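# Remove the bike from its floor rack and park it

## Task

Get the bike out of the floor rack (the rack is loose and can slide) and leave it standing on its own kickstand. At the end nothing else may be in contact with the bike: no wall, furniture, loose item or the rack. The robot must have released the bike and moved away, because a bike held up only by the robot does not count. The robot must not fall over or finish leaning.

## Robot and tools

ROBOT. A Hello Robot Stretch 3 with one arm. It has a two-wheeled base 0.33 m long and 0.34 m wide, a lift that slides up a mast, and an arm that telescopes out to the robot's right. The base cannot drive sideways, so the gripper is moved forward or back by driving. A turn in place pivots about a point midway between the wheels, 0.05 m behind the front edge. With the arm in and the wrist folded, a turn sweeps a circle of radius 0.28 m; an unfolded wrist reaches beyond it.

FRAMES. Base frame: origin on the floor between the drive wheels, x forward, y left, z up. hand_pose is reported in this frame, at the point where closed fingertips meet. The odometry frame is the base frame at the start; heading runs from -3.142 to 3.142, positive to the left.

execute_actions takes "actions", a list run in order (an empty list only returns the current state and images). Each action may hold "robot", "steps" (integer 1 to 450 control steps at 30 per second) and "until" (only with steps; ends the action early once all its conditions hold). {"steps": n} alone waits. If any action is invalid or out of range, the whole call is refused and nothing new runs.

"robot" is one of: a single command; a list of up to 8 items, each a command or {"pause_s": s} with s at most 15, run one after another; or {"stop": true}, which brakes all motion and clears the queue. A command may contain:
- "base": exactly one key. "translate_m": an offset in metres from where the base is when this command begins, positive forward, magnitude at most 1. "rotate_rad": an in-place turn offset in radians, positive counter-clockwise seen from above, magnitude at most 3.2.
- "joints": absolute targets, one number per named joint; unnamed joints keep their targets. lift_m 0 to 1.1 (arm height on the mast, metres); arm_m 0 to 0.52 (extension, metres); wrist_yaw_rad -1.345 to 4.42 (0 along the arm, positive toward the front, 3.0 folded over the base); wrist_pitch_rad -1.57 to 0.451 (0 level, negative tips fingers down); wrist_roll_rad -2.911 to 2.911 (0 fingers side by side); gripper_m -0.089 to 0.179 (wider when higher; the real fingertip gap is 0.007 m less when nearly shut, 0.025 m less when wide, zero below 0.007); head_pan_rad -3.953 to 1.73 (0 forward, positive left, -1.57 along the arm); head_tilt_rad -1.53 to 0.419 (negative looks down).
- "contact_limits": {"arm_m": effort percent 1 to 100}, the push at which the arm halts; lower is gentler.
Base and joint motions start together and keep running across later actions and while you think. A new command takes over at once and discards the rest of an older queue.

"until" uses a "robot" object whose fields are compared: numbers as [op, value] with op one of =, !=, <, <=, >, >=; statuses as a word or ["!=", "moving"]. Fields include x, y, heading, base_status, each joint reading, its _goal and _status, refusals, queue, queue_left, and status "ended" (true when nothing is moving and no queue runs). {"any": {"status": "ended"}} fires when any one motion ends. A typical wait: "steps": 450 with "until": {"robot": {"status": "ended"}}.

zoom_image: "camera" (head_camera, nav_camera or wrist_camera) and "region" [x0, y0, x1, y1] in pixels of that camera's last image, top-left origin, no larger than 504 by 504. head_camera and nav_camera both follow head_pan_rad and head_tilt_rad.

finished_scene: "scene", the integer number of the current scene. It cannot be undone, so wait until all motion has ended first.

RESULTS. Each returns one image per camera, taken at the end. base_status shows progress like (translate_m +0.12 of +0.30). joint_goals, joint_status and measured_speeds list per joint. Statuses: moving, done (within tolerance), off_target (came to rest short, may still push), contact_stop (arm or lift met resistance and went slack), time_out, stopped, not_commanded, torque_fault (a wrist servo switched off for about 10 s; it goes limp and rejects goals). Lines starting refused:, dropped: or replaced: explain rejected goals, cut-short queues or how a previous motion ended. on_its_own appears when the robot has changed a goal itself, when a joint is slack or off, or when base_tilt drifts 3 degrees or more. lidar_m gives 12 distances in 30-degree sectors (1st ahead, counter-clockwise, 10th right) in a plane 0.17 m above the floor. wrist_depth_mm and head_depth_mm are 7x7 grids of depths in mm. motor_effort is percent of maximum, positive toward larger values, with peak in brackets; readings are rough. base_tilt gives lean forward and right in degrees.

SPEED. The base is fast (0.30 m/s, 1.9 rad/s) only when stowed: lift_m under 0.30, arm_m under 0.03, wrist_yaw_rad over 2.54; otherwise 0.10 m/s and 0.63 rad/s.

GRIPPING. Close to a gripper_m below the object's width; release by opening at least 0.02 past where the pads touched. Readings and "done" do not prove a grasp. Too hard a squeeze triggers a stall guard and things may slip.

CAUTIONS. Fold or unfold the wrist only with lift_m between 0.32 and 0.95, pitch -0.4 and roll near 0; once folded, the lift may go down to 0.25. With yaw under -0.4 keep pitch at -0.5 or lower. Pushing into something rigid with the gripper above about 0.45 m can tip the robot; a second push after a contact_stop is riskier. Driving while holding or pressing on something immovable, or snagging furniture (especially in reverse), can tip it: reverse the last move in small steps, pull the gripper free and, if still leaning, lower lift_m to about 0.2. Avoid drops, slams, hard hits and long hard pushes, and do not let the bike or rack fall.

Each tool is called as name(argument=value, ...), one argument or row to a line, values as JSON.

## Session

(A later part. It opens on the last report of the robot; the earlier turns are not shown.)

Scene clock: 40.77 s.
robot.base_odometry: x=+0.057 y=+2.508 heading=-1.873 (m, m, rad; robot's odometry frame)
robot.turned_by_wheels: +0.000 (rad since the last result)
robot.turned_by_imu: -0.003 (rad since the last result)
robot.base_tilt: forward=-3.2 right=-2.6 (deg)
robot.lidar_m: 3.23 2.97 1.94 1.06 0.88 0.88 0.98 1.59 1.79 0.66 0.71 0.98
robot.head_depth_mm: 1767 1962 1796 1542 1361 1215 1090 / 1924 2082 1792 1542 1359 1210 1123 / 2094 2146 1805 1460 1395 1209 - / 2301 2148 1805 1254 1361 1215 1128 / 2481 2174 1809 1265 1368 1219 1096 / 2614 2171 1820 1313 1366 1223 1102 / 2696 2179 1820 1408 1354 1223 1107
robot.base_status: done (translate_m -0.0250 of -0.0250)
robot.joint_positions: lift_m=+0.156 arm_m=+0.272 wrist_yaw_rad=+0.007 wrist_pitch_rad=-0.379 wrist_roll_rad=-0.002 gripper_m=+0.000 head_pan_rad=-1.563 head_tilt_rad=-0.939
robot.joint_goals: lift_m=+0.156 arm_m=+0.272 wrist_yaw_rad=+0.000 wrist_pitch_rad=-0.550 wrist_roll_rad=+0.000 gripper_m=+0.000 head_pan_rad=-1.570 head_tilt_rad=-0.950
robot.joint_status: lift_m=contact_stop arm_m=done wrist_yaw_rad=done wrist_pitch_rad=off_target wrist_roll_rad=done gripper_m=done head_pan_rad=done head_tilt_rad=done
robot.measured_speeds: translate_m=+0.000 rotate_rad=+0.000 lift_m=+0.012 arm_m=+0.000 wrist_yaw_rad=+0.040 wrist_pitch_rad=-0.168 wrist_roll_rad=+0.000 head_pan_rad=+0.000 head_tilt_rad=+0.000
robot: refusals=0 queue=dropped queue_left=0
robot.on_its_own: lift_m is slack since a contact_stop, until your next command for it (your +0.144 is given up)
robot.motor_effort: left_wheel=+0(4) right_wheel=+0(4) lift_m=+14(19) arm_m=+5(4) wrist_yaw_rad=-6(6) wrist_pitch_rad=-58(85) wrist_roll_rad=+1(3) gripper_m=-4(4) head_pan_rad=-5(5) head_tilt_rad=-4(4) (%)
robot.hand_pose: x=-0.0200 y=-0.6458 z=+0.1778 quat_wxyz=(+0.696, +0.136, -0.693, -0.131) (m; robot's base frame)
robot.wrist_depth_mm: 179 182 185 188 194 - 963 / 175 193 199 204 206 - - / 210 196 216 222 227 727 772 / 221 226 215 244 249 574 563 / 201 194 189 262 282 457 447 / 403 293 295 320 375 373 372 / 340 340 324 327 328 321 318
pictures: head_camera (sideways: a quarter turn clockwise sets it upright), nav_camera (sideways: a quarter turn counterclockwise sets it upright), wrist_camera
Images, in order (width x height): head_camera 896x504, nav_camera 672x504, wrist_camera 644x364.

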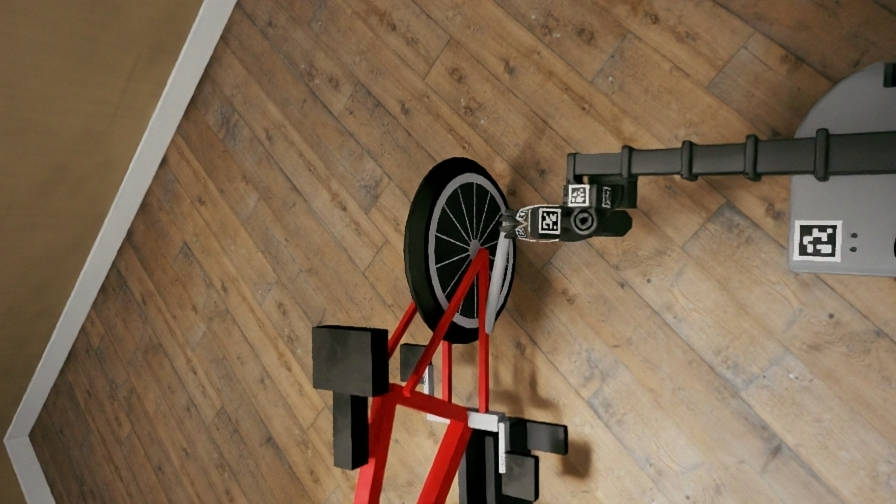

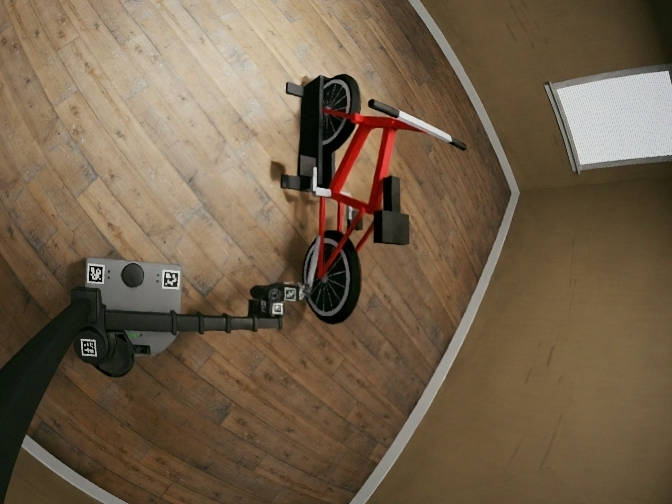

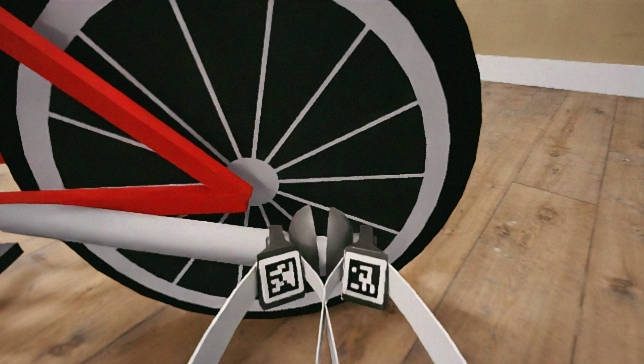

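Moving.

execute_actions(
  actions=[
    {"robot":{"joints":{"lift_m":0.11},"base":{"translate_m":0.02}},"steps":40,"until":{"robot":{"status":"ended"}}},
  ],
)

Scene clock: 42.20 s.
robot.base_odometry: x=+0.051 y=+2.489 heading=-1.873 (m, m, rad; robot's odometry frame)
robot.turned_by_wheels: +0.000 (rad since the last result)
robot.turned_by_imu: -0.025 (rad since the last result)
robot.base_tilt: forward=-2.8 right=-0.6 (deg)
robot.lidar_m: 3.19 2.98 2.09 1.09 0.90 0.89 0.99 1.56 1.80 0.65 0.74 0.96
robot.head_depth_mm: 1758 1950 1753 1526 1340 1203 1091 / 1907 2026 1750 1524 1350 1203 1121 / 2066 2077 1755 1383 1388 1208 - / 2256 2079 1763 1235 1327 1205 1120 / 2394 2087 1754 1251 1345 1205 1089 / 2523 2078 1761 1293 1347 1202 1094 / 2543 2065 1763 1372 1323 1210 1095
robot.base_status: moving (translate_m +0.0200 of +0.0200)
robot.joint_positions: lift_m=+0.175 arm_m=+0.272 wrist_yaw_rad=+0.002 wrist_pitch_rad=-0.378 wrist_roll_rad=-0.001 gripper_m=+0.000 head_pan_rad=-1.563 head_tilt_rad=-0.939
robot.joint_goals: lift_m=+0.174 arm_m=+0.272 wrist_yaw_rad=+0.000 wrist_pitch_rad=-0.550 wrist_roll_rad=+0.000 gripper_m=+0.000 head_pan_rad=-1.570 head_tilt_rad=-0.950
robot.joint_status: lift_m=contact_stop arm_m=done wrist_yaw_rad=done wrist_pitch_rad=off_target wrist_roll_rad=done gripper_m=done head_pan_rad=done head_tilt_rad=done
robot.measured_speeds: translate_m=+0.000 rotate_rad=+0.000 lift_m=+0.015 arm_m=+0.000 wrist_yaw_rad=+0.000 wrist_pitch_rad=+0.000 wrist_roll_rad=+0.000 head_pan_rad=+0.000 head_tilt_rad=+0.000
robot: refusals=0 queue=running queue_left=0
robot.on_its_own: lift_m is slack since a contact_stop, until your next command for it (your +0.110 is given up)
robot.motor_effort: left_wheel=+0(8) right_wheel=+0(1) lift_m=+11(14) arm_m=+5(5) wrist_yaw_rad=-1(8) wrist_pitch_rad=-62(65) wrist_roll_rad=+0(1) gripper_m=-3(4) head_pan_rad=-4(5) head_tilt_rad=-4(3) (%)
robot.hand_pose: x=-0.0212 y=-0.6458 z=+0.1966 quat_wxyz=(+0.695, +0.134, -0.694, -0.133) (m; robot's base frame)
robot.wrist_depth_mm: 172 173 178 184 189 - 943 / 166 187 194 199 205 - - / 200 192 211 216 223 712 759 / 216 216 212 238 248 573 563 / 194 190 187 258 280 450 453 / 397 282 286 317 383 379 373 / 339 334 322 328 328 323 322
pictures: head_camera (sideways: a quarter turn clockwise sets it upright), nav_camera (sideways: a quarter turn counterclockwise sets it upright), wrist_camera
Images, in order (width x height): head_camera 896x504, nav_camera 672x504, wrist_camera 644x364.

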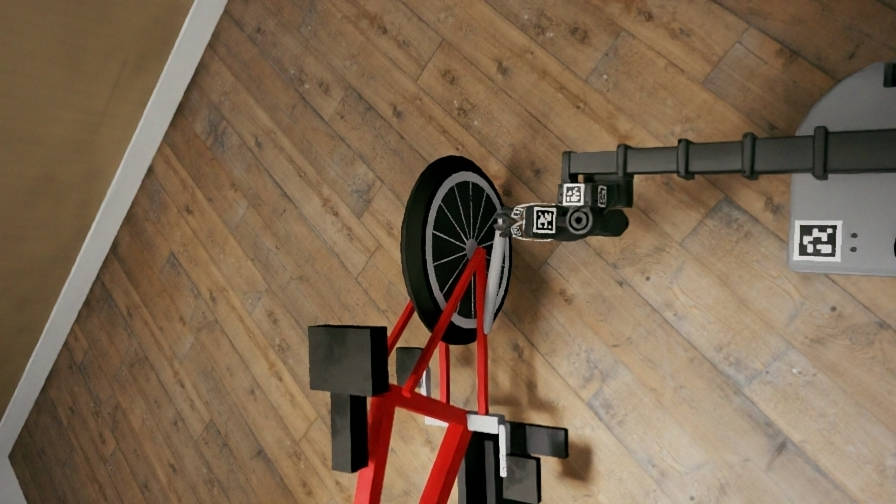

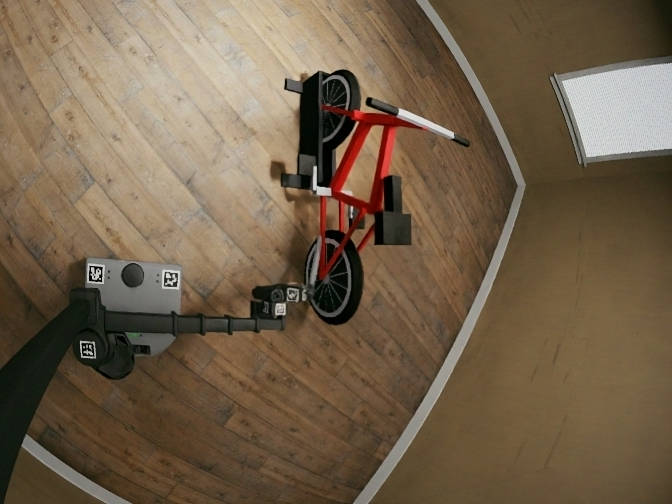

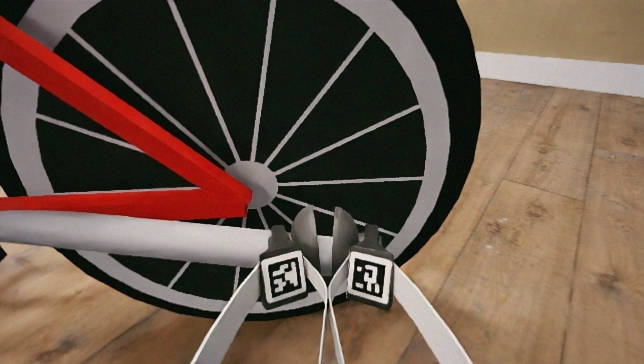

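execute_actions(
  actions=[
    {"robot":{"joints":{"lift_m":0.16,"wrist_pitch_rad":-0.17,"arm_m":0.272}},"steps":45},
    {"robot":{"joints":{"lift_m":0.15,"wrist_pitch_rad":-0.85}},"steps":6},
    {"robot":{"joints":{"lift_m":0.14}},"steps":4},
    {"robot":{"joints":{"lift_m":0.14}},"steps":4},
    {"robot":{"joints":{"lift_m":0.14}},"steps":4},
    {"robot":{"joints":{"lift_m":0.14}},"steps":4},
    {"robot":{"joints":{"lift_m":0.14}},"steps":4},
    {"robot":{"joints":{"lift_m":0.14}},"steps":4},
    {"robot":{"joints":{"lift_m":0.14}},"steps":4},
  ],
)

Scene clock: 45.03 s.
robot.base_odometry: x=+0.051 y=+2.489 heading=-1.873 (m, m, rad; robot's odometry frame)
robot.turned_by_wheels: +0.000 (rad since the last result)
robot.turned_by_imu: +0.000 (rad since the last result)
robot.base_tilt: forward=-2.3 right=-1.3 (deg)
robot.lidar_m: 3.17 2.98 2.08 1.09 0.90 0.89 0.99 1.56 1.80 0.72 0.74 0.95
robot.head_depth_mm: 1748 1954 1747 1525 1345 1204 1094 / 1894 2018 1751 1517 1340 1201 1120 / 2073 2079 1756 1389 1391 1206 - / 2254 2080 1764 1238 1355 1202 1121 / 2390 2073 1767 1247 1341 1208 1091 / 2517 2076 1759 1292 1348 1204 1091 / 2536 2081 1763 1370 1327 1206 1092
robot.base_status: done (translate_m +0.0200 of +0.0200)
robot.joint_positions: lift_m=+0.140 arm_m=+0.272 wrist_yaw_rad=+0.001 wrist_pitch_rad=-0.855 wrist_roll_rad=-0.001 gripper_m=+0.000 head_pan_rad=-1.563 head_tilt_rad=-0.939
robot.joint_goals: lift_m=+0.140 arm_m=+0.272 wrist_yaw_rad=+0.000 wrist_pitch_rad=-0.850 wrist_roll_rad=+0.000 gripper_m=+0.000 head_pan_rad=-1.570 head_tilt_rad=-0.950
robot.joint_status: lift_m=moving arm_m=done wrist_yaw_rad=done wrist_pitch_rad=moving wrist_roll_rad=done gripper_m=done head_pan_rad=done head_tilt_rad=done
robot.measured_speeds: translate_m=+0.000 rotate_rad=+0.000 lift_m=+0.000 arm_m=+0.000 wrist_yaw_rad=+0.000 wrist_pitch_rad=+0.000 wrist_roll_rad=+0.000 head_pan_rad=+0.000 head_tilt_rad=+0.000
robot: refusals=0 queue=running queue_left=0
robot.motor_effort: left_wheel=+1(1) right_wheel=+0(3) lift_m=+26(31) arm_m=+5(5) wrist_yaw_rad=-1(1) wrist_pitch_rad=+1(61) wrist_roll_rad=+0(0) gripper_m=-2(3) head_pan_rad=-5(5) head_tilt_rad=-4(5) (%)
robot.hand_pose: x=-0.0214 y=-0.5666 z=+0.0696 quat_wxyz=(+0.644, +0.294, -0.643, -0.293) (m; robot's base frame)
robot.wrist_depth_mm: 215 218 225 232 263 368 362 / 327 271 265 282 327 323 318 / 295 294 292 291 291 289 287 / 266 263 265 264 261 260 260 / 242 241 243 249 239 237 238 / 222 222 221 - 221 221 219 / 205 205 205 203 203 202 203
pictures: head_camera (sideways: a quarter turn clockwise sets it upright), nav_camera (sideways: a quarter turn counterclockwise sets it upright), wrist_camera
replaced: robot.lift_m: its motion had ended contact_stop
Images, in order (width x height): head_camera 896x504, nav_camera 672x504, wrist_camera 644x364.

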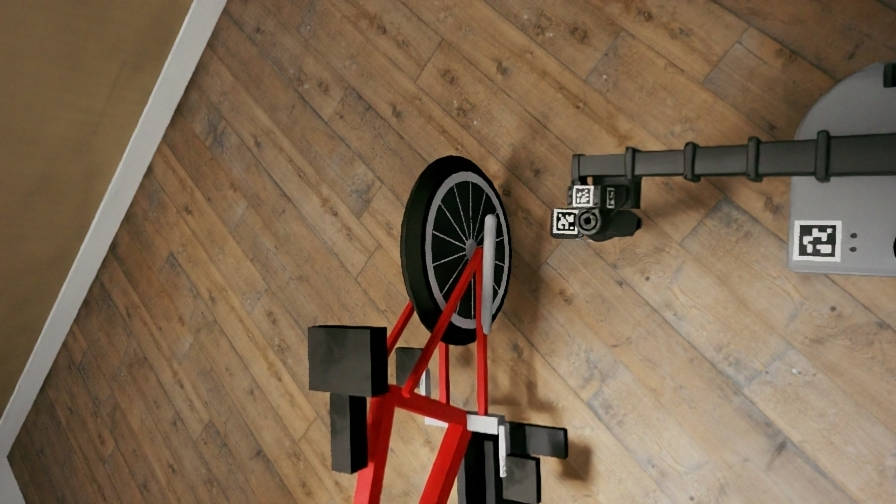

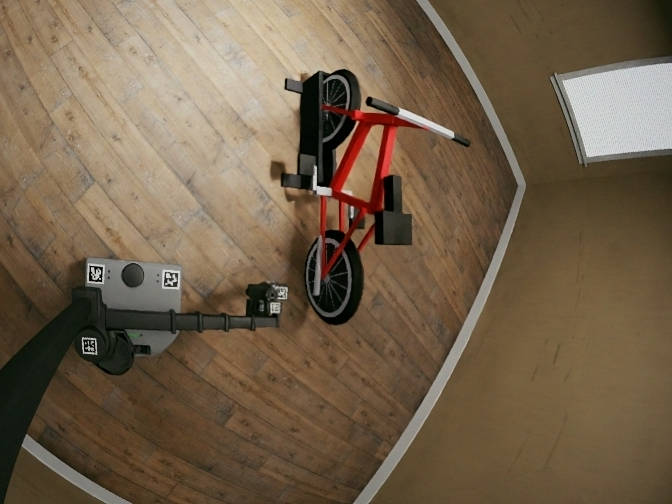

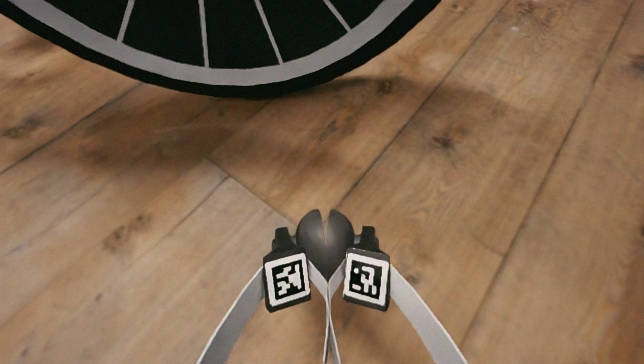

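execute_actions(
  actions=[
    {"robot":[{"joints":{"arm_m":0.2,"wrist_pitch_rad":0.3},"base":{"translate_m":-0.01}},{"joints":{"lift_m":0.065}},{"joints":{"arm_m":0.283}}],"steps":200,"until":{"robot":{"status":"ended"}}},
    {"robot":{"joints":{"wrist_pitch_rad":-0.5}},"steps":8},
    {"robot":{"joints":{"lift_m":0.055}},"steps":4},
    {"robot":{"joints":{"lift_m":0.055}},"steps":4},
    {"robot":{"joints":{"lift_m":0.055}},"steps":4},
    {"robot":{"joints":{"lift_m":0.055},"base":{"translate_m":0.04}},"steps":4},
    {"robot":{"joints":{"lift_m":0.055}},"steps":4},
    {"robot":{"joints":{"lift_m":0.055}},"steps":4},
    {"robot":{"joints":{"lift_m":0.055}},"steps":4},
    {"robot":{"joints":{"lift_m":0.055}},"steps":4},
    {"robot":{"joints":{"lift_m":0.055}},"steps":4},
  ],
)

Scene clock: 51.37 s.
robot.base_odometry: x=+0.043 y=+2.465 heading=-1.873 (m, m, rad; robot's odometry frame)
robot.turned_by_wheels: +0.000 (rad since the last result)
robot.turned_by_imu: +0.000 (rad since the last result)
robot.base_tilt: forward=-4.4 right=-1.4 (deg)
robot.lidar_m: 3.17 2.96 2.13 1.12 0.92 0.91 1.01 1.60 1.82 0.72 0.75 0.95
robot.head_depth_mm: 1781 1958 1755 1515 1342 1203 1090 / 1914 2037 1746 1510 1340 1200 1118 / 2075 2069 1764 1267 1367 1200 - / 2272 2062 1754 1236 1341 1205 1124 / 2401 2076 1688 1258 1344 1207 1094 / 2524 2078 1759 1298 1345 1202 1092 / 2509 2083 1772 1331 1325 1205 1092
robot.base_status: moving (translate_m +0.0359 of +0.0400)
robot.joint_positions: lift_m=+0.055 arm_m=+0.283 wrist_yaw_rad=-0.002 wrist_pitch_rad=-0.510 wrist_roll_rad=+0.008 gripper_m=+0.000 head_pan_rad=-1.563 head_tilt_rad=-0.941
robot.joint_goals: lift_m=+0.055 arm_m=+0.283 wrist_yaw_rad=+0.000 wrist_pitch_rad=-0.500 wrist_roll_rad=+0.000 gripper_m=+0.000 head_pan_rad=-1.570 head_tilt_rad=-0.950
robot.joint_status: lift_m=moving arm_m=done wrist_yaw_rad=done wrist_pitch_rad=moving wrist_roll_rad=done gripper_m=done head_pan_rad=done head_tilt_rad=done
robot.measured_speeds: translate_m=+0.038 rotate_rad=-0.001 lift_m=+0.000 arm_m=+0.000 wrist_yaw_rad=+0.000 wrist_pitch_rad=+0.000 wrist_roll_rad=+0.000 head_pan_rad=+0.000 head_tilt_rad=+0.000
robot: refusals=1 queue=running queue_left=0
robot.motor_effort: left_wheel=+1(9) right_wheel=-2(10) lift_m=+28(27) arm_m=+4(4) wrist_yaw_rad=+2(6) wrist_pitch_rad=+4(71) wrist_roll_rad=-3(8) gripper_m=-2(2) head_pan_rad=-4(4) head_tilt_rad=-2(4) (%)
robot.hand_pose: x=-0.0219 y=-0.6395 z=+0.0476 quat_wxyz=(+0.682, +0.177, -0.687, -0.180) (m; robot's base frame)
robot.wrist_depth_mm: 167 170 175 180 185 194 602 / 181 188 193 200 205 409 425 / 337 208 216 222 238 329 328 / 283 270 259 264 270 267 266 / 236 235 232 243 226 225 223 / 202 200 198 - 198 195 193 / 177 175 174 173 171 170 169
pictures: head_camera (sideways: a quarter turn clockwise sets it upright), nav_camera (sideways: a quarter turn counterclockwise sets it upright), wrist_camera
refused: action 3: robot.lift_m: not_taken: the robot's own software blocks this motion for now (contact_stop)
replaced: robot.lift_m: its motion had ended contact_stop
Images, in order (width x height): head_camera 896x504, nav_camera 672x504, wrist_camera 644x364.

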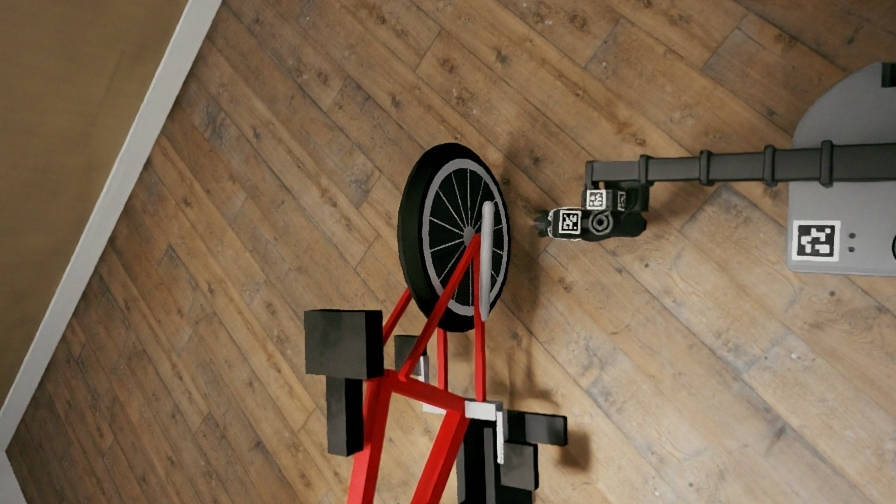

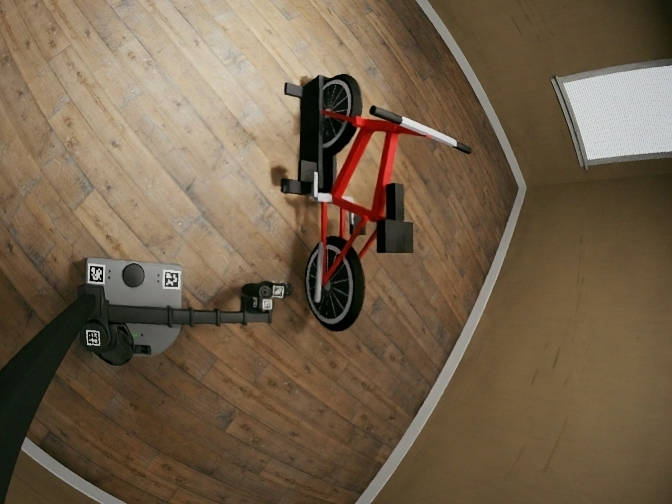

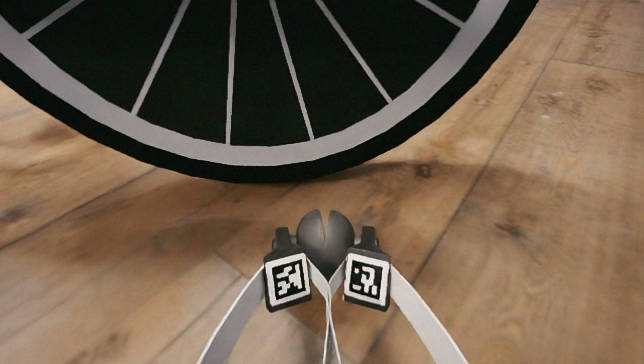

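execute_actions(
  actions=[
    {"robot":[{"joints":{"arm_m":0.2,"wrist_pitch_rad":0.0,"wrist_roll_rad":1.57,"gripper_m":0.09,"lift_m":0.08},"base":{"translate_m":-0.025}},{"joints":{"arm_m":0.285}}],"steps":200,"until":{"robot":{"status":"ended"}}},
  ],
)

Scene clock: 55.00 s.
robot.base_odometry: x=+0.050 y=+2.485 heading=-1.873 (m, m, rad; robot's odometry frame)
robot.turned_by_wheels: +0.000 (rad since the last result)
robot.turned_by_imu: +0.000 (rad since the last result)
robot.base_tilt: forward=-2.5 right=-1.3 (deg)
robot.lidar_m: 3.18 2.97 2.10 1.10 0.90 0.89 0.99 1.57 1.81 0.72 0.73 0.96
robot.head_depth_mm: 1759 1959 1755 1518 1341 1200 1086 / 1910 2027 1758 1520 1342 1204 1119 / 2067 2059 1749 1386 1387 1212 - / 2259 2067 1756 1207 1341 1202 1122 / 2374 2088 1713 1245 1347 1203 1091 / 2525 2058 1760 1297 1344 1203 1095 / 2527 2091 1760 1318 1323 1207 1093
robot.base_status: done (translate_m -0.0250 of -0.0250)
robot.joint_positions: lift_m=+0.080 arm_m=+0.285 wrist_yaw_rad=+0.001 wrist_pitch_rad=-0.022 wrist_roll_rad=+1.566 gripper_m=+0.090 head_pan_rad=-1.563 head_tilt_rad=-0.941
robot.joint_goals: lift_m=+0.080 arm_m=+0.285 wrist_yaw_rad=+0.000 wrist_pitch_rad=+0.000 wrist_roll_rad=+1.570 gripper_m=+0.090 head_pan_rad=-1.570 head_tilt_rad=-0.950
robot.joint_status: lift_m=done arm_m=done wrist_yaw_rad=done wrist_pitch_rad=done wrist_roll_rad=done gripper_m=done head_pan_rad=done head_tilt_rad=done
robot.measured_speeds: translate_m=+0.000 rotate_rad=+0.000 lift_m=+0.000 arm_m=+0.000 wrist_yaw_rad=+0.000 wrist_pitch_rad=+0.000 wrist_roll_rad=+0.000 head_pan_rad=+0.000 head_tilt_rad=+0.000
robot: refusals=1 queue=done queue_left=0
robot.motor_effort: left_wheel=+0(8) right_wheel=+0(9) lift_m=+33(39) arm_m=+5(5) wrist_yaw_rad=-1(10) wrist_pitch_rad=+7(30) wrist_roll_rad=+2(3) gripper_m=+0(84) head_pan_rad=-4(4) head_tilt_rad=-4(3) (%)
robot.hand_pose: x=-0.0210 y=-0.6852 z=+0.1885 quat_wxyz=(+0.003, +0.001, -1.000, -0.012) (m; robot's base frame)
robot.wrist_depth_mm: - - - 209 434 291 202 / - - 195 199 204 273 204 / - 196 198 202 206 213 207 / - 198 201 206 208 213 205 / - 201 204 156 210 215 207 / - 205 210 162 214 221 209 / - 206 211 185 219 221 210
pictures: head_camera (sideways: a quarter turn clockwise sets it upright), nav_camera (sideways: a quarter turn counterclockwise sets it upright), wrist_camera
Images, in order (width x height): head_camera 896x504, nav_camera 672x504, wrist_camera 644x364.

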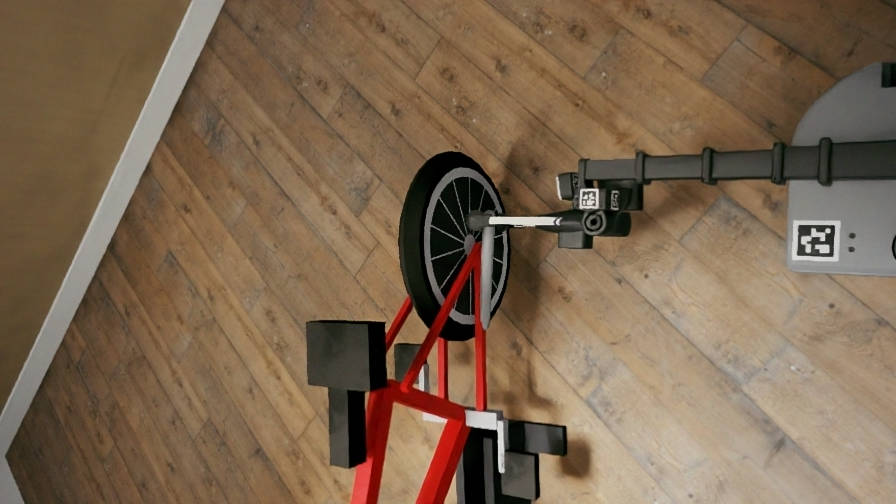

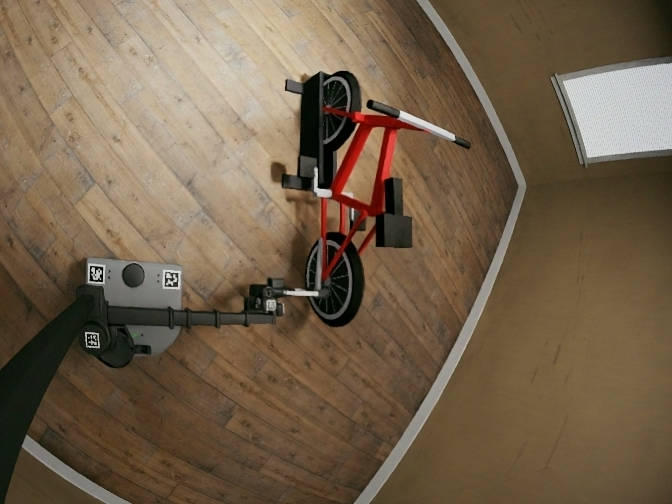

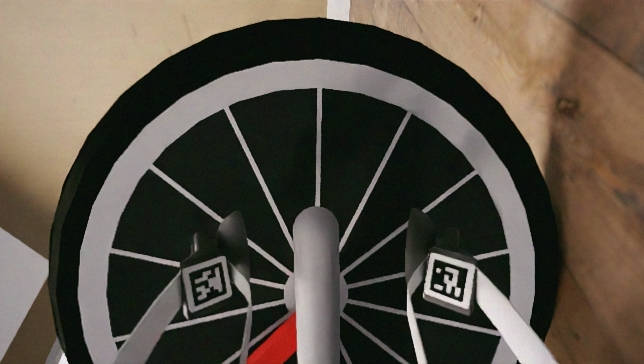

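execute_actions(
  actions=[
    {"robot":{"joints":{"gripper_m":-0.02}},"steps":30},
    {"robot":{"joints":{"wrist_pitch_rad":-0.45,"wrist_roll_rad":2.1,"lift_m":0.07}},"steps":5},
    {"robot":{"joints":{"lift_m":0.06}},"steps":5},
    {"robot":{"joints":{"lift_m":0.06},"base":{"translate_m":0.035}},"steps":5},
    {"robot":{"joints":{"lift_m":0.06}},"steps":5},
    {"robot":{"joints":{"lift_m":0.06}},"steps":5},
    {"robot":{"joints":{"lift_m":0.06}},"steps":5},
    {"robot":{"joints":{"lift_m":0.06}},"steps":5},
    {"robot":{"joints":{"lift_m":0.06}},"steps":5},
    {"robot":{"joints":{"lift_m":0.06}},"steps":5},
  ],
)

Scene clock: 57.73 s.
robot.base_odometry: x=+0.039 y=+2.451 heading=-1.873 (m, m, rad; robot's odometry frame)
robot.turned_by_wheels: +0.000 (rad since the last result)
robot.turned_by_imu: -0.018 (rad since the last result)
robot.base_tilt: forward=-2.8 right=-2.6 (deg)
robot.lidar_m: 3.13 2.96 2.24 1.15 0.93 0.92 1.01 1.57 1.83 0.72 0.75 0.94
robot.head_depth_mm: 1762 1963 1755 1515 1341 1201 1089 / 1907 2036 1754 1520 1339 1204 1122 / 2063 2056 1752 1271 1361 1206 - / 2240 2069 1750 1237 1354 1206 1121 / 2355 2071 1717 1290 1348 1203 1088 / 2499 2065 1770 1266 1339 1204 1092 / 2507 2078 1763 1310 1322 1204 1092
robot.base_status: moving (translate_m +0.0350 of +0.0350)
robot.joint_positions: lift_m=+0.060 arm_m=+0.285 wrist_yaw_rad=-0.002 wrist_pitch_rad=-0.460 wrist_roll_rad=+2.095 gripper_m=-0.020 head_pan_rad=-1.564 head_tilt_rad=-0.942
robot.joint_goals: lift_m=+0.060 arm_m=+0.285 wrist_yaw_rad=+0.000 wrist_pitch_rad=-0.450 wrist_roll_rad=+2.100 gripper_m=-0.020 head_pan_rad=-1.570 head_tilt_rad=-0.950
robot.joint_status: lift_m=moving arm_m=done wrist_yaw_rad=done wrist_pitch_rad=moving wrist_roll_rad=moving gripper_m=done head_pan_rad=done head_tilt_rad=done
robot.measured_speeds: translate_m=+0.000 rotate_rad=+0.000 lift_m=+0.000 arm_m=+0.000 wrist_yaw_rad=+0.000 wrist_pitch_rad=+0.000 wrist_roll_rad=+0.000 head_pan_rad=+0.000 head_tilt_rad=+0.000
robot: refusals=1 queue=running queue_left=0
robot.motor_effort: left_wheel=+1(22) right_wheel=+0(75) lift_m=+26(35) arm_m=+4(5) wrist_yaw_rad=+1(37) wrist_pitch_rad=+3(73) wrist_roll_rad=+2(20) gripper_m=-7(90) head_pan_rad=-4(5) head_tilt_rad=-2(3) (%)
robot.hand_pose: x=-0.0218 y=-0.6485 z=+0.0633 quat_wxyz=(-0.252, -0.060, -0.940, -0.220) (m; robot's base frame)
robot.wrist_depth_mm: 970 505 248 163 121 97 81 / - 894 312 190 136 106 87 / - 226 323 226 153 116 94 / 196 211 233 253 176 128 101 / 190 205 226 248 204 144 111 / 187 199 216 - 227 164 123 / 178 194 215 236 271 190 137
pictures: head_camera (sideways: a quarter turn clockwise sets it upright), nav_camera (sideways: a quarter turn counterclockwise sets it upright), wrist_camera
replaced: robot.lift_m: its motion had ended contact_stop
replaced: robot.lift_m: its motion had ended contact_stop
Images, in order (width x height): head_camera 896x504, nav_camera 672x504, wrist_camera 644x364.

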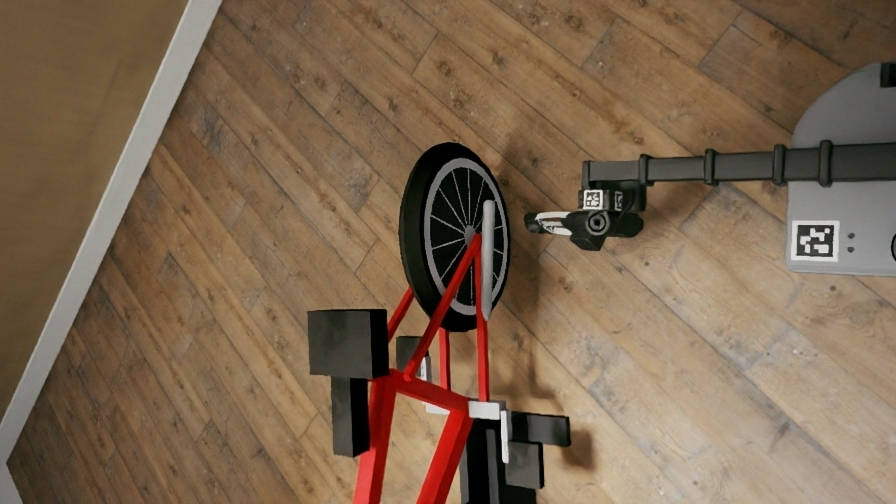

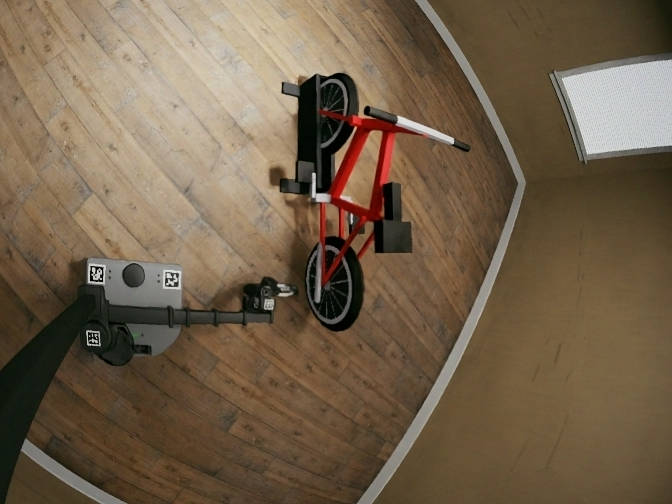

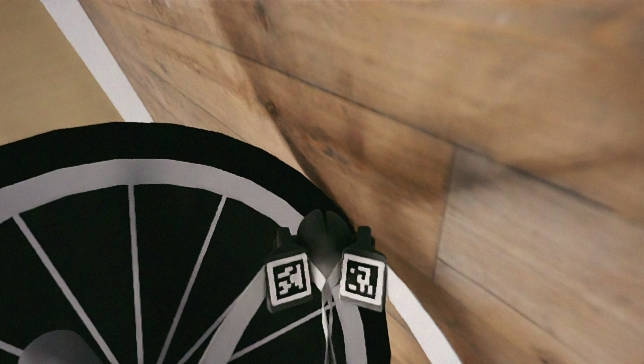

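execute_actions(
  actions=[
    {"robot":[{"joints":{"arm_m":0.2,"wrist_pitch_rad":0.1,"wrist_roll_rad":1.57,"gripper_m":0.09,"lift_m":0.055},"base":{"translate_m":-0.012}},{"joints":{"arm_m":0.295}},{"joints":{"gripper_m":-0.04}}],"steps":250,"until":{"robot":{"status":"ended"}}},
    {"robot":{"joints":{"wrist_pitch_rad":-0.3,"wrist_roll_rad":1.9,"lift_m":0.045}},"steps":5},
    {"robot":{"joints":{"lift_m":0.04}},"steps":5},
    {"robot":{"joints":{"lift_m":0.04}},"steps":5},
    {"robot":{"joints":{"lift_m":0.04}},"steps":5},
    {"robot":{"joints":{"lift_m":0.04}},"steps":5},
  ],
)

Scene clock: 64.07 s.
robot.base_odometry: x=+0.043 y=+2.463 heading=-1.873 (m, m, rad; robot's odometry frame)
robot.turned_by_wheels: +0.000 (rad since the last result)
robot.turned_by_imu: +0.001 (rad since the last result)
robot.base_tilt: forward=-2.6 right=-1.5 (deg)
robot.lidar_m: 3.14 2.97 2.21 1.13 0.92 0.91 1.00 1.55 1.82 0.72 0.75 0.94
robot.head_depth_mm: 1750 1959 1765 1518 1342 1204 1089 / 1901 2025 1766 1518 1344 1202 1121 / 2066 2097 1756 1271 1385 1203 - / 2230 2098 1763 1247 1348 1207 1123 / 2408 2090 1727 1298 1349 1207 1095 / 2502 2104 1774 1245 1352 1211 1095 / 2544 2096 1771 1364 1332 1211 1091
robot.base_status: done (translate_m -0.0120 of -0.0120)
robot.joint_positions: lift_m=+0.048 arm_m=+0.295 wrist_yaw_rad=-0.004 wrist_pitch_rad=-0.058 wrist_roll_rad=+1.852 gripper_m=-0.039 head_pan_rad=-1.564 head_tilt_rad=-0.942
robot.joint_goals: lift_m=+0.048 arm_m=+0.295 wrist_yaw_rad=+0.000 wrist_pitch_rad=-0.300 wrist_roll_rad=+1.900 gripper_m=-0.040 head_pan_rad=-1.570 head_tilt_rad=-0.950
robot.joint_status: lift_m=contact_stop arm_m=done wrist_yaw_rad=done wrist_pitch_rad=moving wrist_roll_rad=moving gripper_m=done head_pan_rad=done head_tilt_rad=done
robot.measured_speeds: translate_m=+0.000 rotate_rad=+0.000 lift_m=+0.013 arm_m=+0.000 wrist_yaw_rad=+0.000 wrist_pitch_rad=-0.096 wrist_roll_rad=+0.000 head_pan_rad=+0.000 head_tilt_rad=+0.000
robot: refusals=1 queue=dropped queue_left=0
robot.on_its_own: lift_m is slack since a contact_stop, until your next command for it (your +0.040 is given up)
robot.motor_effort: left_wheel=-2(5) right_wheel=-1(9) lift_m=+10(31) arm_m=+5(6) wrist_yaw_rad=+3(14) wrist_pitch_rad=-84(89) wrist_roll_rad=+19(22) gripper_m=-36(96) head_pan_rad=-4(4) head_tilt_rad=-3(2) (%)
robot.hand_pose: x=-0.0224 y=-0.6940 z=+0.1479 quat_wxyz=(-0.140, -0.006, -0.990, -0.029) (m; robot's base frame)
robot.wrist_depth_mm: - - 198 197 284 200 146 / - 190 191 195 197 214 154 / - 192 193 195 197 202 162 / 191 192 193 197 199 203 172 / 193 193 131 199 201 204 183 / 195 196 133 138 204 207 197 / 196 197 200 201 205 208 211
pictures: head_camera (sideways: a quarter turn clockwise sets it upright), nav_camera (sideways: a quarter turn counterclockwise sets it upright), wrist_camera
replaced: robot.lift_m: its motion had ended contact_stop
replaced: robot.lift_m: its motion had ended contact_stop
replaced: robot.lift_m: its motion had ended contact_stop
Images, in order (width x height): head_camera 896x504, nav_camera 672x504, wrist_camera 644x364.

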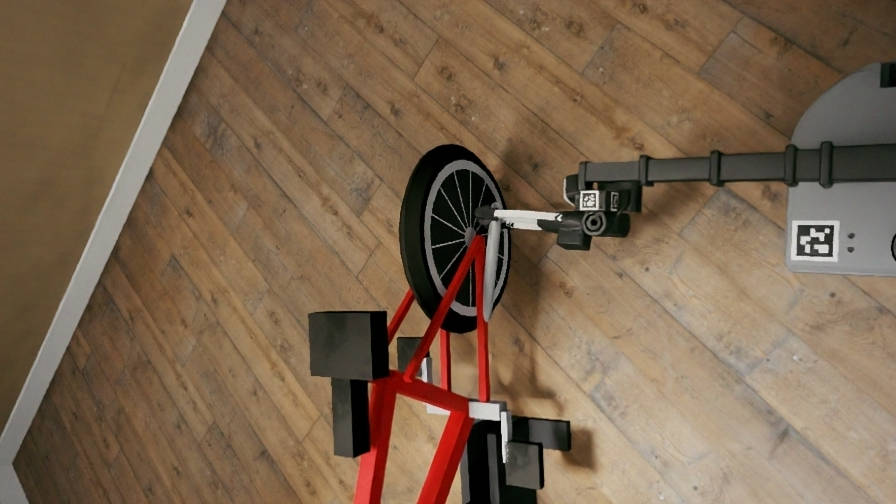

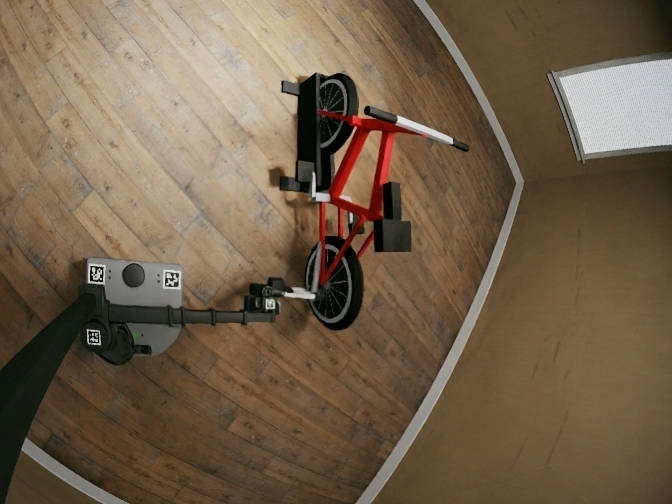

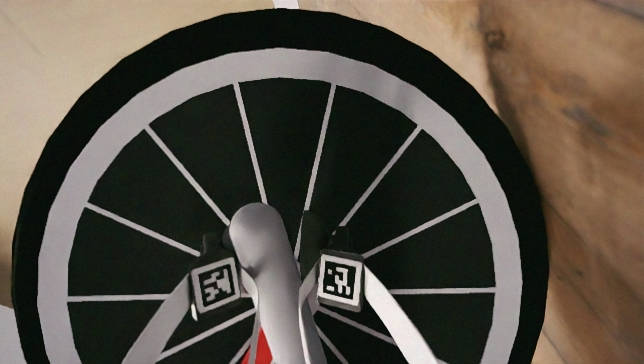

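execute_actions(
  actions=[
    {"robot":{"joints":{"arm_m":0.26,"wrist_roll_rad":2.1,"lift_m":0.03},"contact_limits":{"arm_m":42}},"steps":5},
    {"robot":{"joints":{"lift_m":0.03},"base":{"translate_m":0.025}},"steps":5},
    {"robot":{"joints":{"lift_m":0.03}},"steps":5},
    {"robot":{"joints":{"lift_m":0.03}},"steps":5},
    {"robot":{"joints":{"lift_m":0.03}},"steps":5},
    {"robot":{"joints":{"lift_m":0.03}},"steps":5},
  ],
)

Scene clock: 65.27 s.
robot.base_odometry: x=+0.035 y=+2.439 heading=-1.874 (m, m, rad; robot's odometry frame)
robot.turned_by_wheels: +0.000 (rad since the last result)
robot.turned_by_imu: -0.013 (rad since the last result)
robot.base_tilt: forward=-2.9 right=-2.7 (deg)
robot.lidar_m: 3.10 2.95 2.32 1.17 0.94 0.93 1.02 1.56 1.83 0.64 0.86 0.93
robot.head_depth_mm: 1766 1955 1751 1520 1344 1202 1092 / 1905 2025 1751 1519 1342 1202 1119 / 2047 2060 1758 1272 1365 1202 - / 2232 2071 1759 1238 1351 1205 1124 / 2370 2081 1687 1275 1346 1203 1090 / 2504 2072 1758 1235 1351 1204 1091 / 2539 2076 1751 1316 1328 1207 1089
robot.base_status: moving (translate_m +0.0250 of +0.0250)
robot.joint_positions: lift_m=+0.053 arm_m=+0.260 wrist_yaw_rad=-0.028 wrist_pitch_rad=-0.129 wrist_roll_rad=+2.063 gripper_m=-0.033 head_pan_rad=-1.564 head_tilt_rad=-0.942
robot.joint_goals: lift_m=+0.052 arm_m=+0.260 wrist_yaw_rad=+0.000 wrist_pitch_rad=-0.300 wrist_roll_rad=+2.100 gripper_m=-0.034 head_pan_rad=-1.570 head_tilt_rad=-0.950
robot.joint_status: lift_m=contact_stop arm_m=moving wrist_yaw_rad=done wrist_pitch_rad=moving wrist_roll_rad=moving gripper_m=done head_pan_rad=done head_tilt_rad=done
robot.measured_speeds: translate_m=+0.001 rotate_rad=+0.000 lift_m=+0.010 arm_m=-0.002 wrist_yaw_rad=+0.000 wrist_pitch_rad=-0.024 wrist_roll_rad=+0.000 head_pan_rad=+0.000 head_tilt_rad=+0.000
robot: refusals=1 queue=dropped queue_left=0
robot.on_its_own: gripper_m is held at -0.034, not at your -0.040, by its stall guard, which is not easing now; lift_m is slack since a contact_stop, until your next command for it (your +0.030 is given up)
robot.motor_effort: left_wheel=-6(8) right_wheel=+13(13) lift_m=+15(17) arm_m=+3(5) wrist_yaw_rad=+24(25) wrist_pitch_rad=-61(83) wrist_roll_rad=+15(21) gripper_m=-30(36) head_pan_rad=-4(4) head_tilt_rad=-3(3) (%)
robot.contact_limits: arm_m 42 (drawing in: default 26, maximum 42; extending or still: default 36, maximum 59)
robot.hand_pose: x=-0.0283 y=-0.6557 z=+0.1343 quat_wxyz=(-0.244, -0.029, -0.968, -0.059) (m; robot's base frame)
robot.wrist_depth_mm: - - - 401 225 157 120 / - - 233 240 255 175 130 / - 229 233 237 243 198 143 / - 228 232 237 241 226 157 / 225 228 230 233 239 243 175 / 222 227 203 136 240 261 197 / 222 226 229 159 237 333 228
pictures: head_camera (sideways: a quarter turn clockwise sets it upright), nav_camera (sideways: a quarter turn counterclockwise sets it upright), wrist_camera
replaced: robot.lift_m: its motion had ended contact_stop
replaced: robot.lift_m: its motion had ended contact_stop
replaced: robot.lift_m: its motion had ended contact_stop
replaced: robot.lift_m: its motion had ended contact_stop
replaced: robot.lift_m: its motion had ended contact_stop
Images, in order (width x height): head_camera 896x504, nav_camera 672x504, wrist_camera 644x364.

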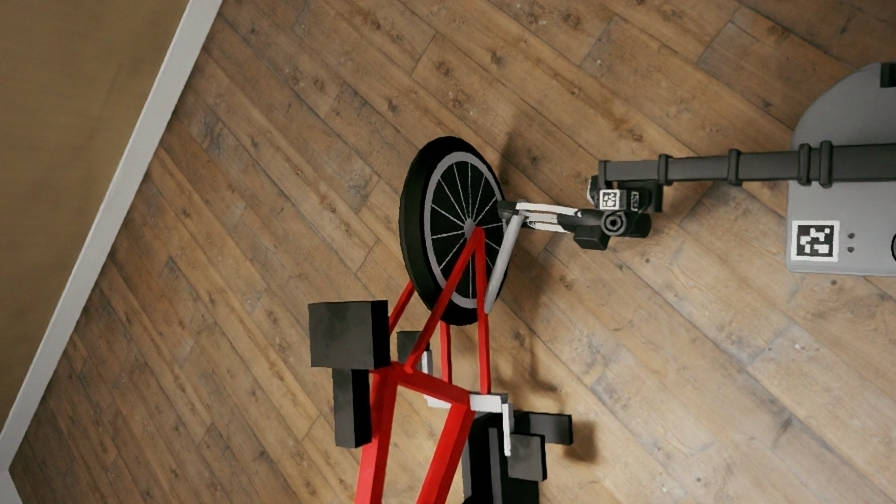

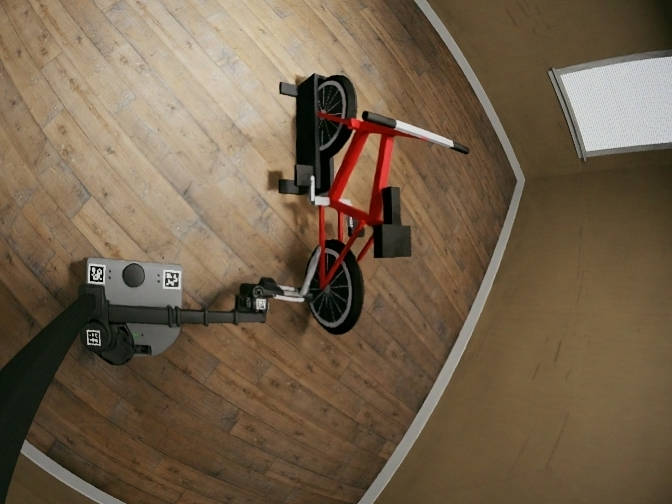

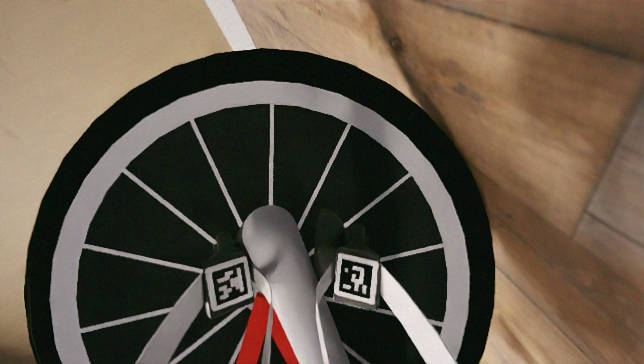

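Progress; continue.

execute_actions(
  actions=[
    {"robot":{"joints":{"arm_m":0.235,"wrist_roll_rad":2.4,"lift_m":0.03},"contact_limits":{"arm_m":42},"base":{"translate_m":0.06}},"steps":5},
    {"robot":{"joints":{"lift_m":0.03}},"steps":5},
    {"robot":{"joints":{"lift_m":0.03}},"steps":5},
    {"robot":{"joints":{"lift_m":0.03}},"steps":5},
    {"robot":{"joints":{"lift_m":0.03}},"steps":5},
    {"robot":{"joints":{"lift_m":0.03}},"steps":5},
    {"robot":{"joints":{"lift_m":0.03}},"steps":5},
    {"robot":{"joints":{"lift_m":0.03}},"steps":5},
  ],
)

Scene clock: 66.70 s.
robot.base_odometry: x=+0.017 y=+2.381 heading=-1.874 (m, m, rad; robot's odometry frame)
robot.turned_by_wheels: +0.000 (rad since the last result)
robot.turned_by_imu: -0.032 (rad since the last result)
robot.base_tilt: forward=-2.7 right=-0.3 (deg)
robot.lidar_m: 2.99 2.93 2.58 1.25 0.99 0.97 1.05 1.57 0.79 0.63 0.83 0.90
robot.head_depth_mm: 1780 1966 1757 1519 1343 1203 1091 / 1900 2030 1752 1517 1339 1204 1118 / 2052 2061 1753 1269 1345 1195 - / 2216 2073 1758 1235 1346 1206 1120 / 2351 2080 1003 1281 1342 1202 1092 / 2444 2085 1748 1228 1328 1205 1093 / 2522 2072 1758 1317 1328 1211 1092
robot.base_status: moving (translate_m +0.0600 of +0.0600)
robot.joint_positions: lift_m=+0.053 arm_m=+0.235 wrist_yaw_rad=-0.066 wrist_pitch_rad=-0.199 wrist_roll_rad=+2.363 gripper_m=-0.030 head_pan_rad=-1.564 head_tilt_rad=-0.942
robot.joint_goals: lift_m=+0.053 arm_m=+0.235 wrist_yaw_rad=+0.000 wrist_pitch_rad=-0.300 wrist_roll_rad=+2.400 gripper_m=-0.031 head_pan_rad=-1.570 head_tilt_rad=-0.950
robot.joint_status: lift_m=contact_stop arm_m=moving wrist_yaw_rad=done wrist_pitch_rad=moving wrist_roll_rad=moving gripper_m=done head_pan_rad=done head_tilt_rad=done
robot.measured_speeds: translate_m=+0.000 rotate_rad=+0.000 lift_m=+0.008 arm_m=+0.000 wrist_yaw_rad=+0.040 wrist_pitch_rad=+0.000 wrist_roll_rad=+0.000 head_pan_rad=+0.000 head_tilt_rad=+0.000
robot: refusals=1 queue=dropped queue_left=0
robot.on_its_own: gripper_m is held at -0.031, not at your -0.040, by its stall guard, which is not easing now; lift_m is slack since a contact_stop, until your next command for it (your +0.030 is given up)
robot.motor_effort: left_wheel=-14(18) right_wheel=+26(32) lift_m=+18(21) arm_m=+4(7) wrist_yaw_rad=+55(60) wrist_pitch_rad=-37(61) wrist_roll_rad=+16(23) gripper_m=-28(30) head_pan_rad=-4(3) head_tilt_rad=-3(3) (%)
robot.contact_limits: arm_m 42 (drawing in: default 26, maximum 42; extending or still: default 36, maximum 59)
robot.hand_pose: x=-0.0374 y=-0.6254 z=+0.1175 quat_wxyz=(-0.387, -0.069, -0.916, -0.079) (m; robot's base frame)
robot.wrist_depth_mm: - - 402 231 162 126 103 / - - 646 300 200 146 116 / - - 276 277 259 176 133 / - 269 273 270 271 222 158 / - 264 261 201 264 283 191 / - 258 - 136 259 391 247 / - 252 250 156 253 702 340
pictures: head_camera (sideways: a quarter turn clockwise sets it upright), nav_camera (sideways: a quarter turn counterclockwise sets it upright), wrist_camera
replaced: robot.lift_m: its motion had ended contact_stop
replaced: robot.lift_m: its motion had ended contact_stop
replaced: robot.lift_m: its motion had ended contact_stop
replaced: robot.lift_m: its motion had ended contact_stop
replaced: robot.lift_m: its motion had ended contact_stop
replaced: robot.lift_m: its motion had ended contact_stop
replaced: robot.lift_m: its motion had ended contact_stop
Images, in order (width x height): head_camera 896x504, nav_camera 672x504, wrist_camera 644x364.

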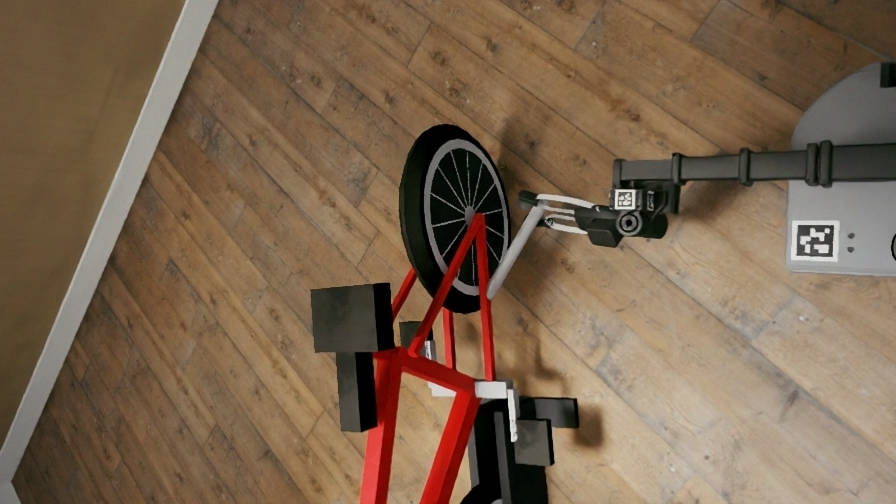

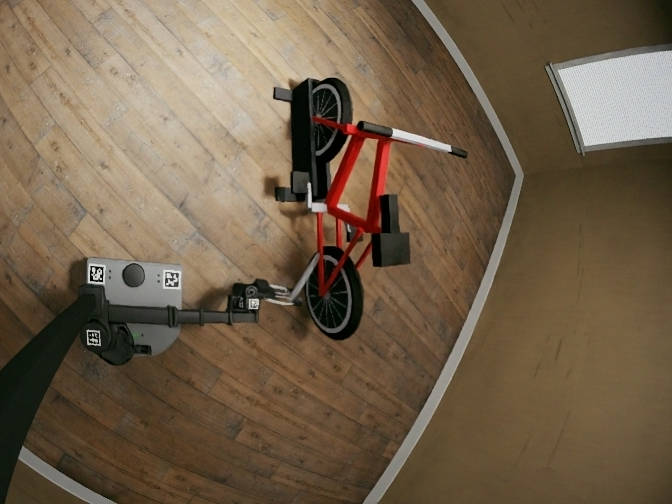

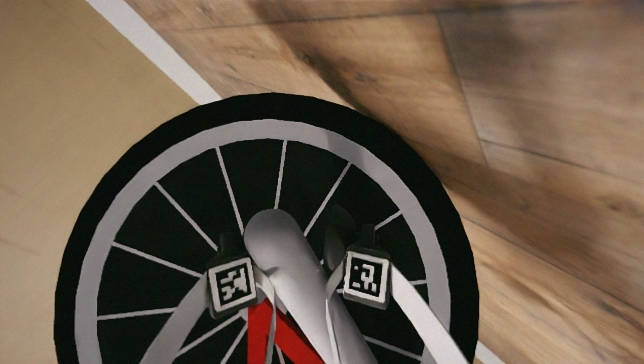

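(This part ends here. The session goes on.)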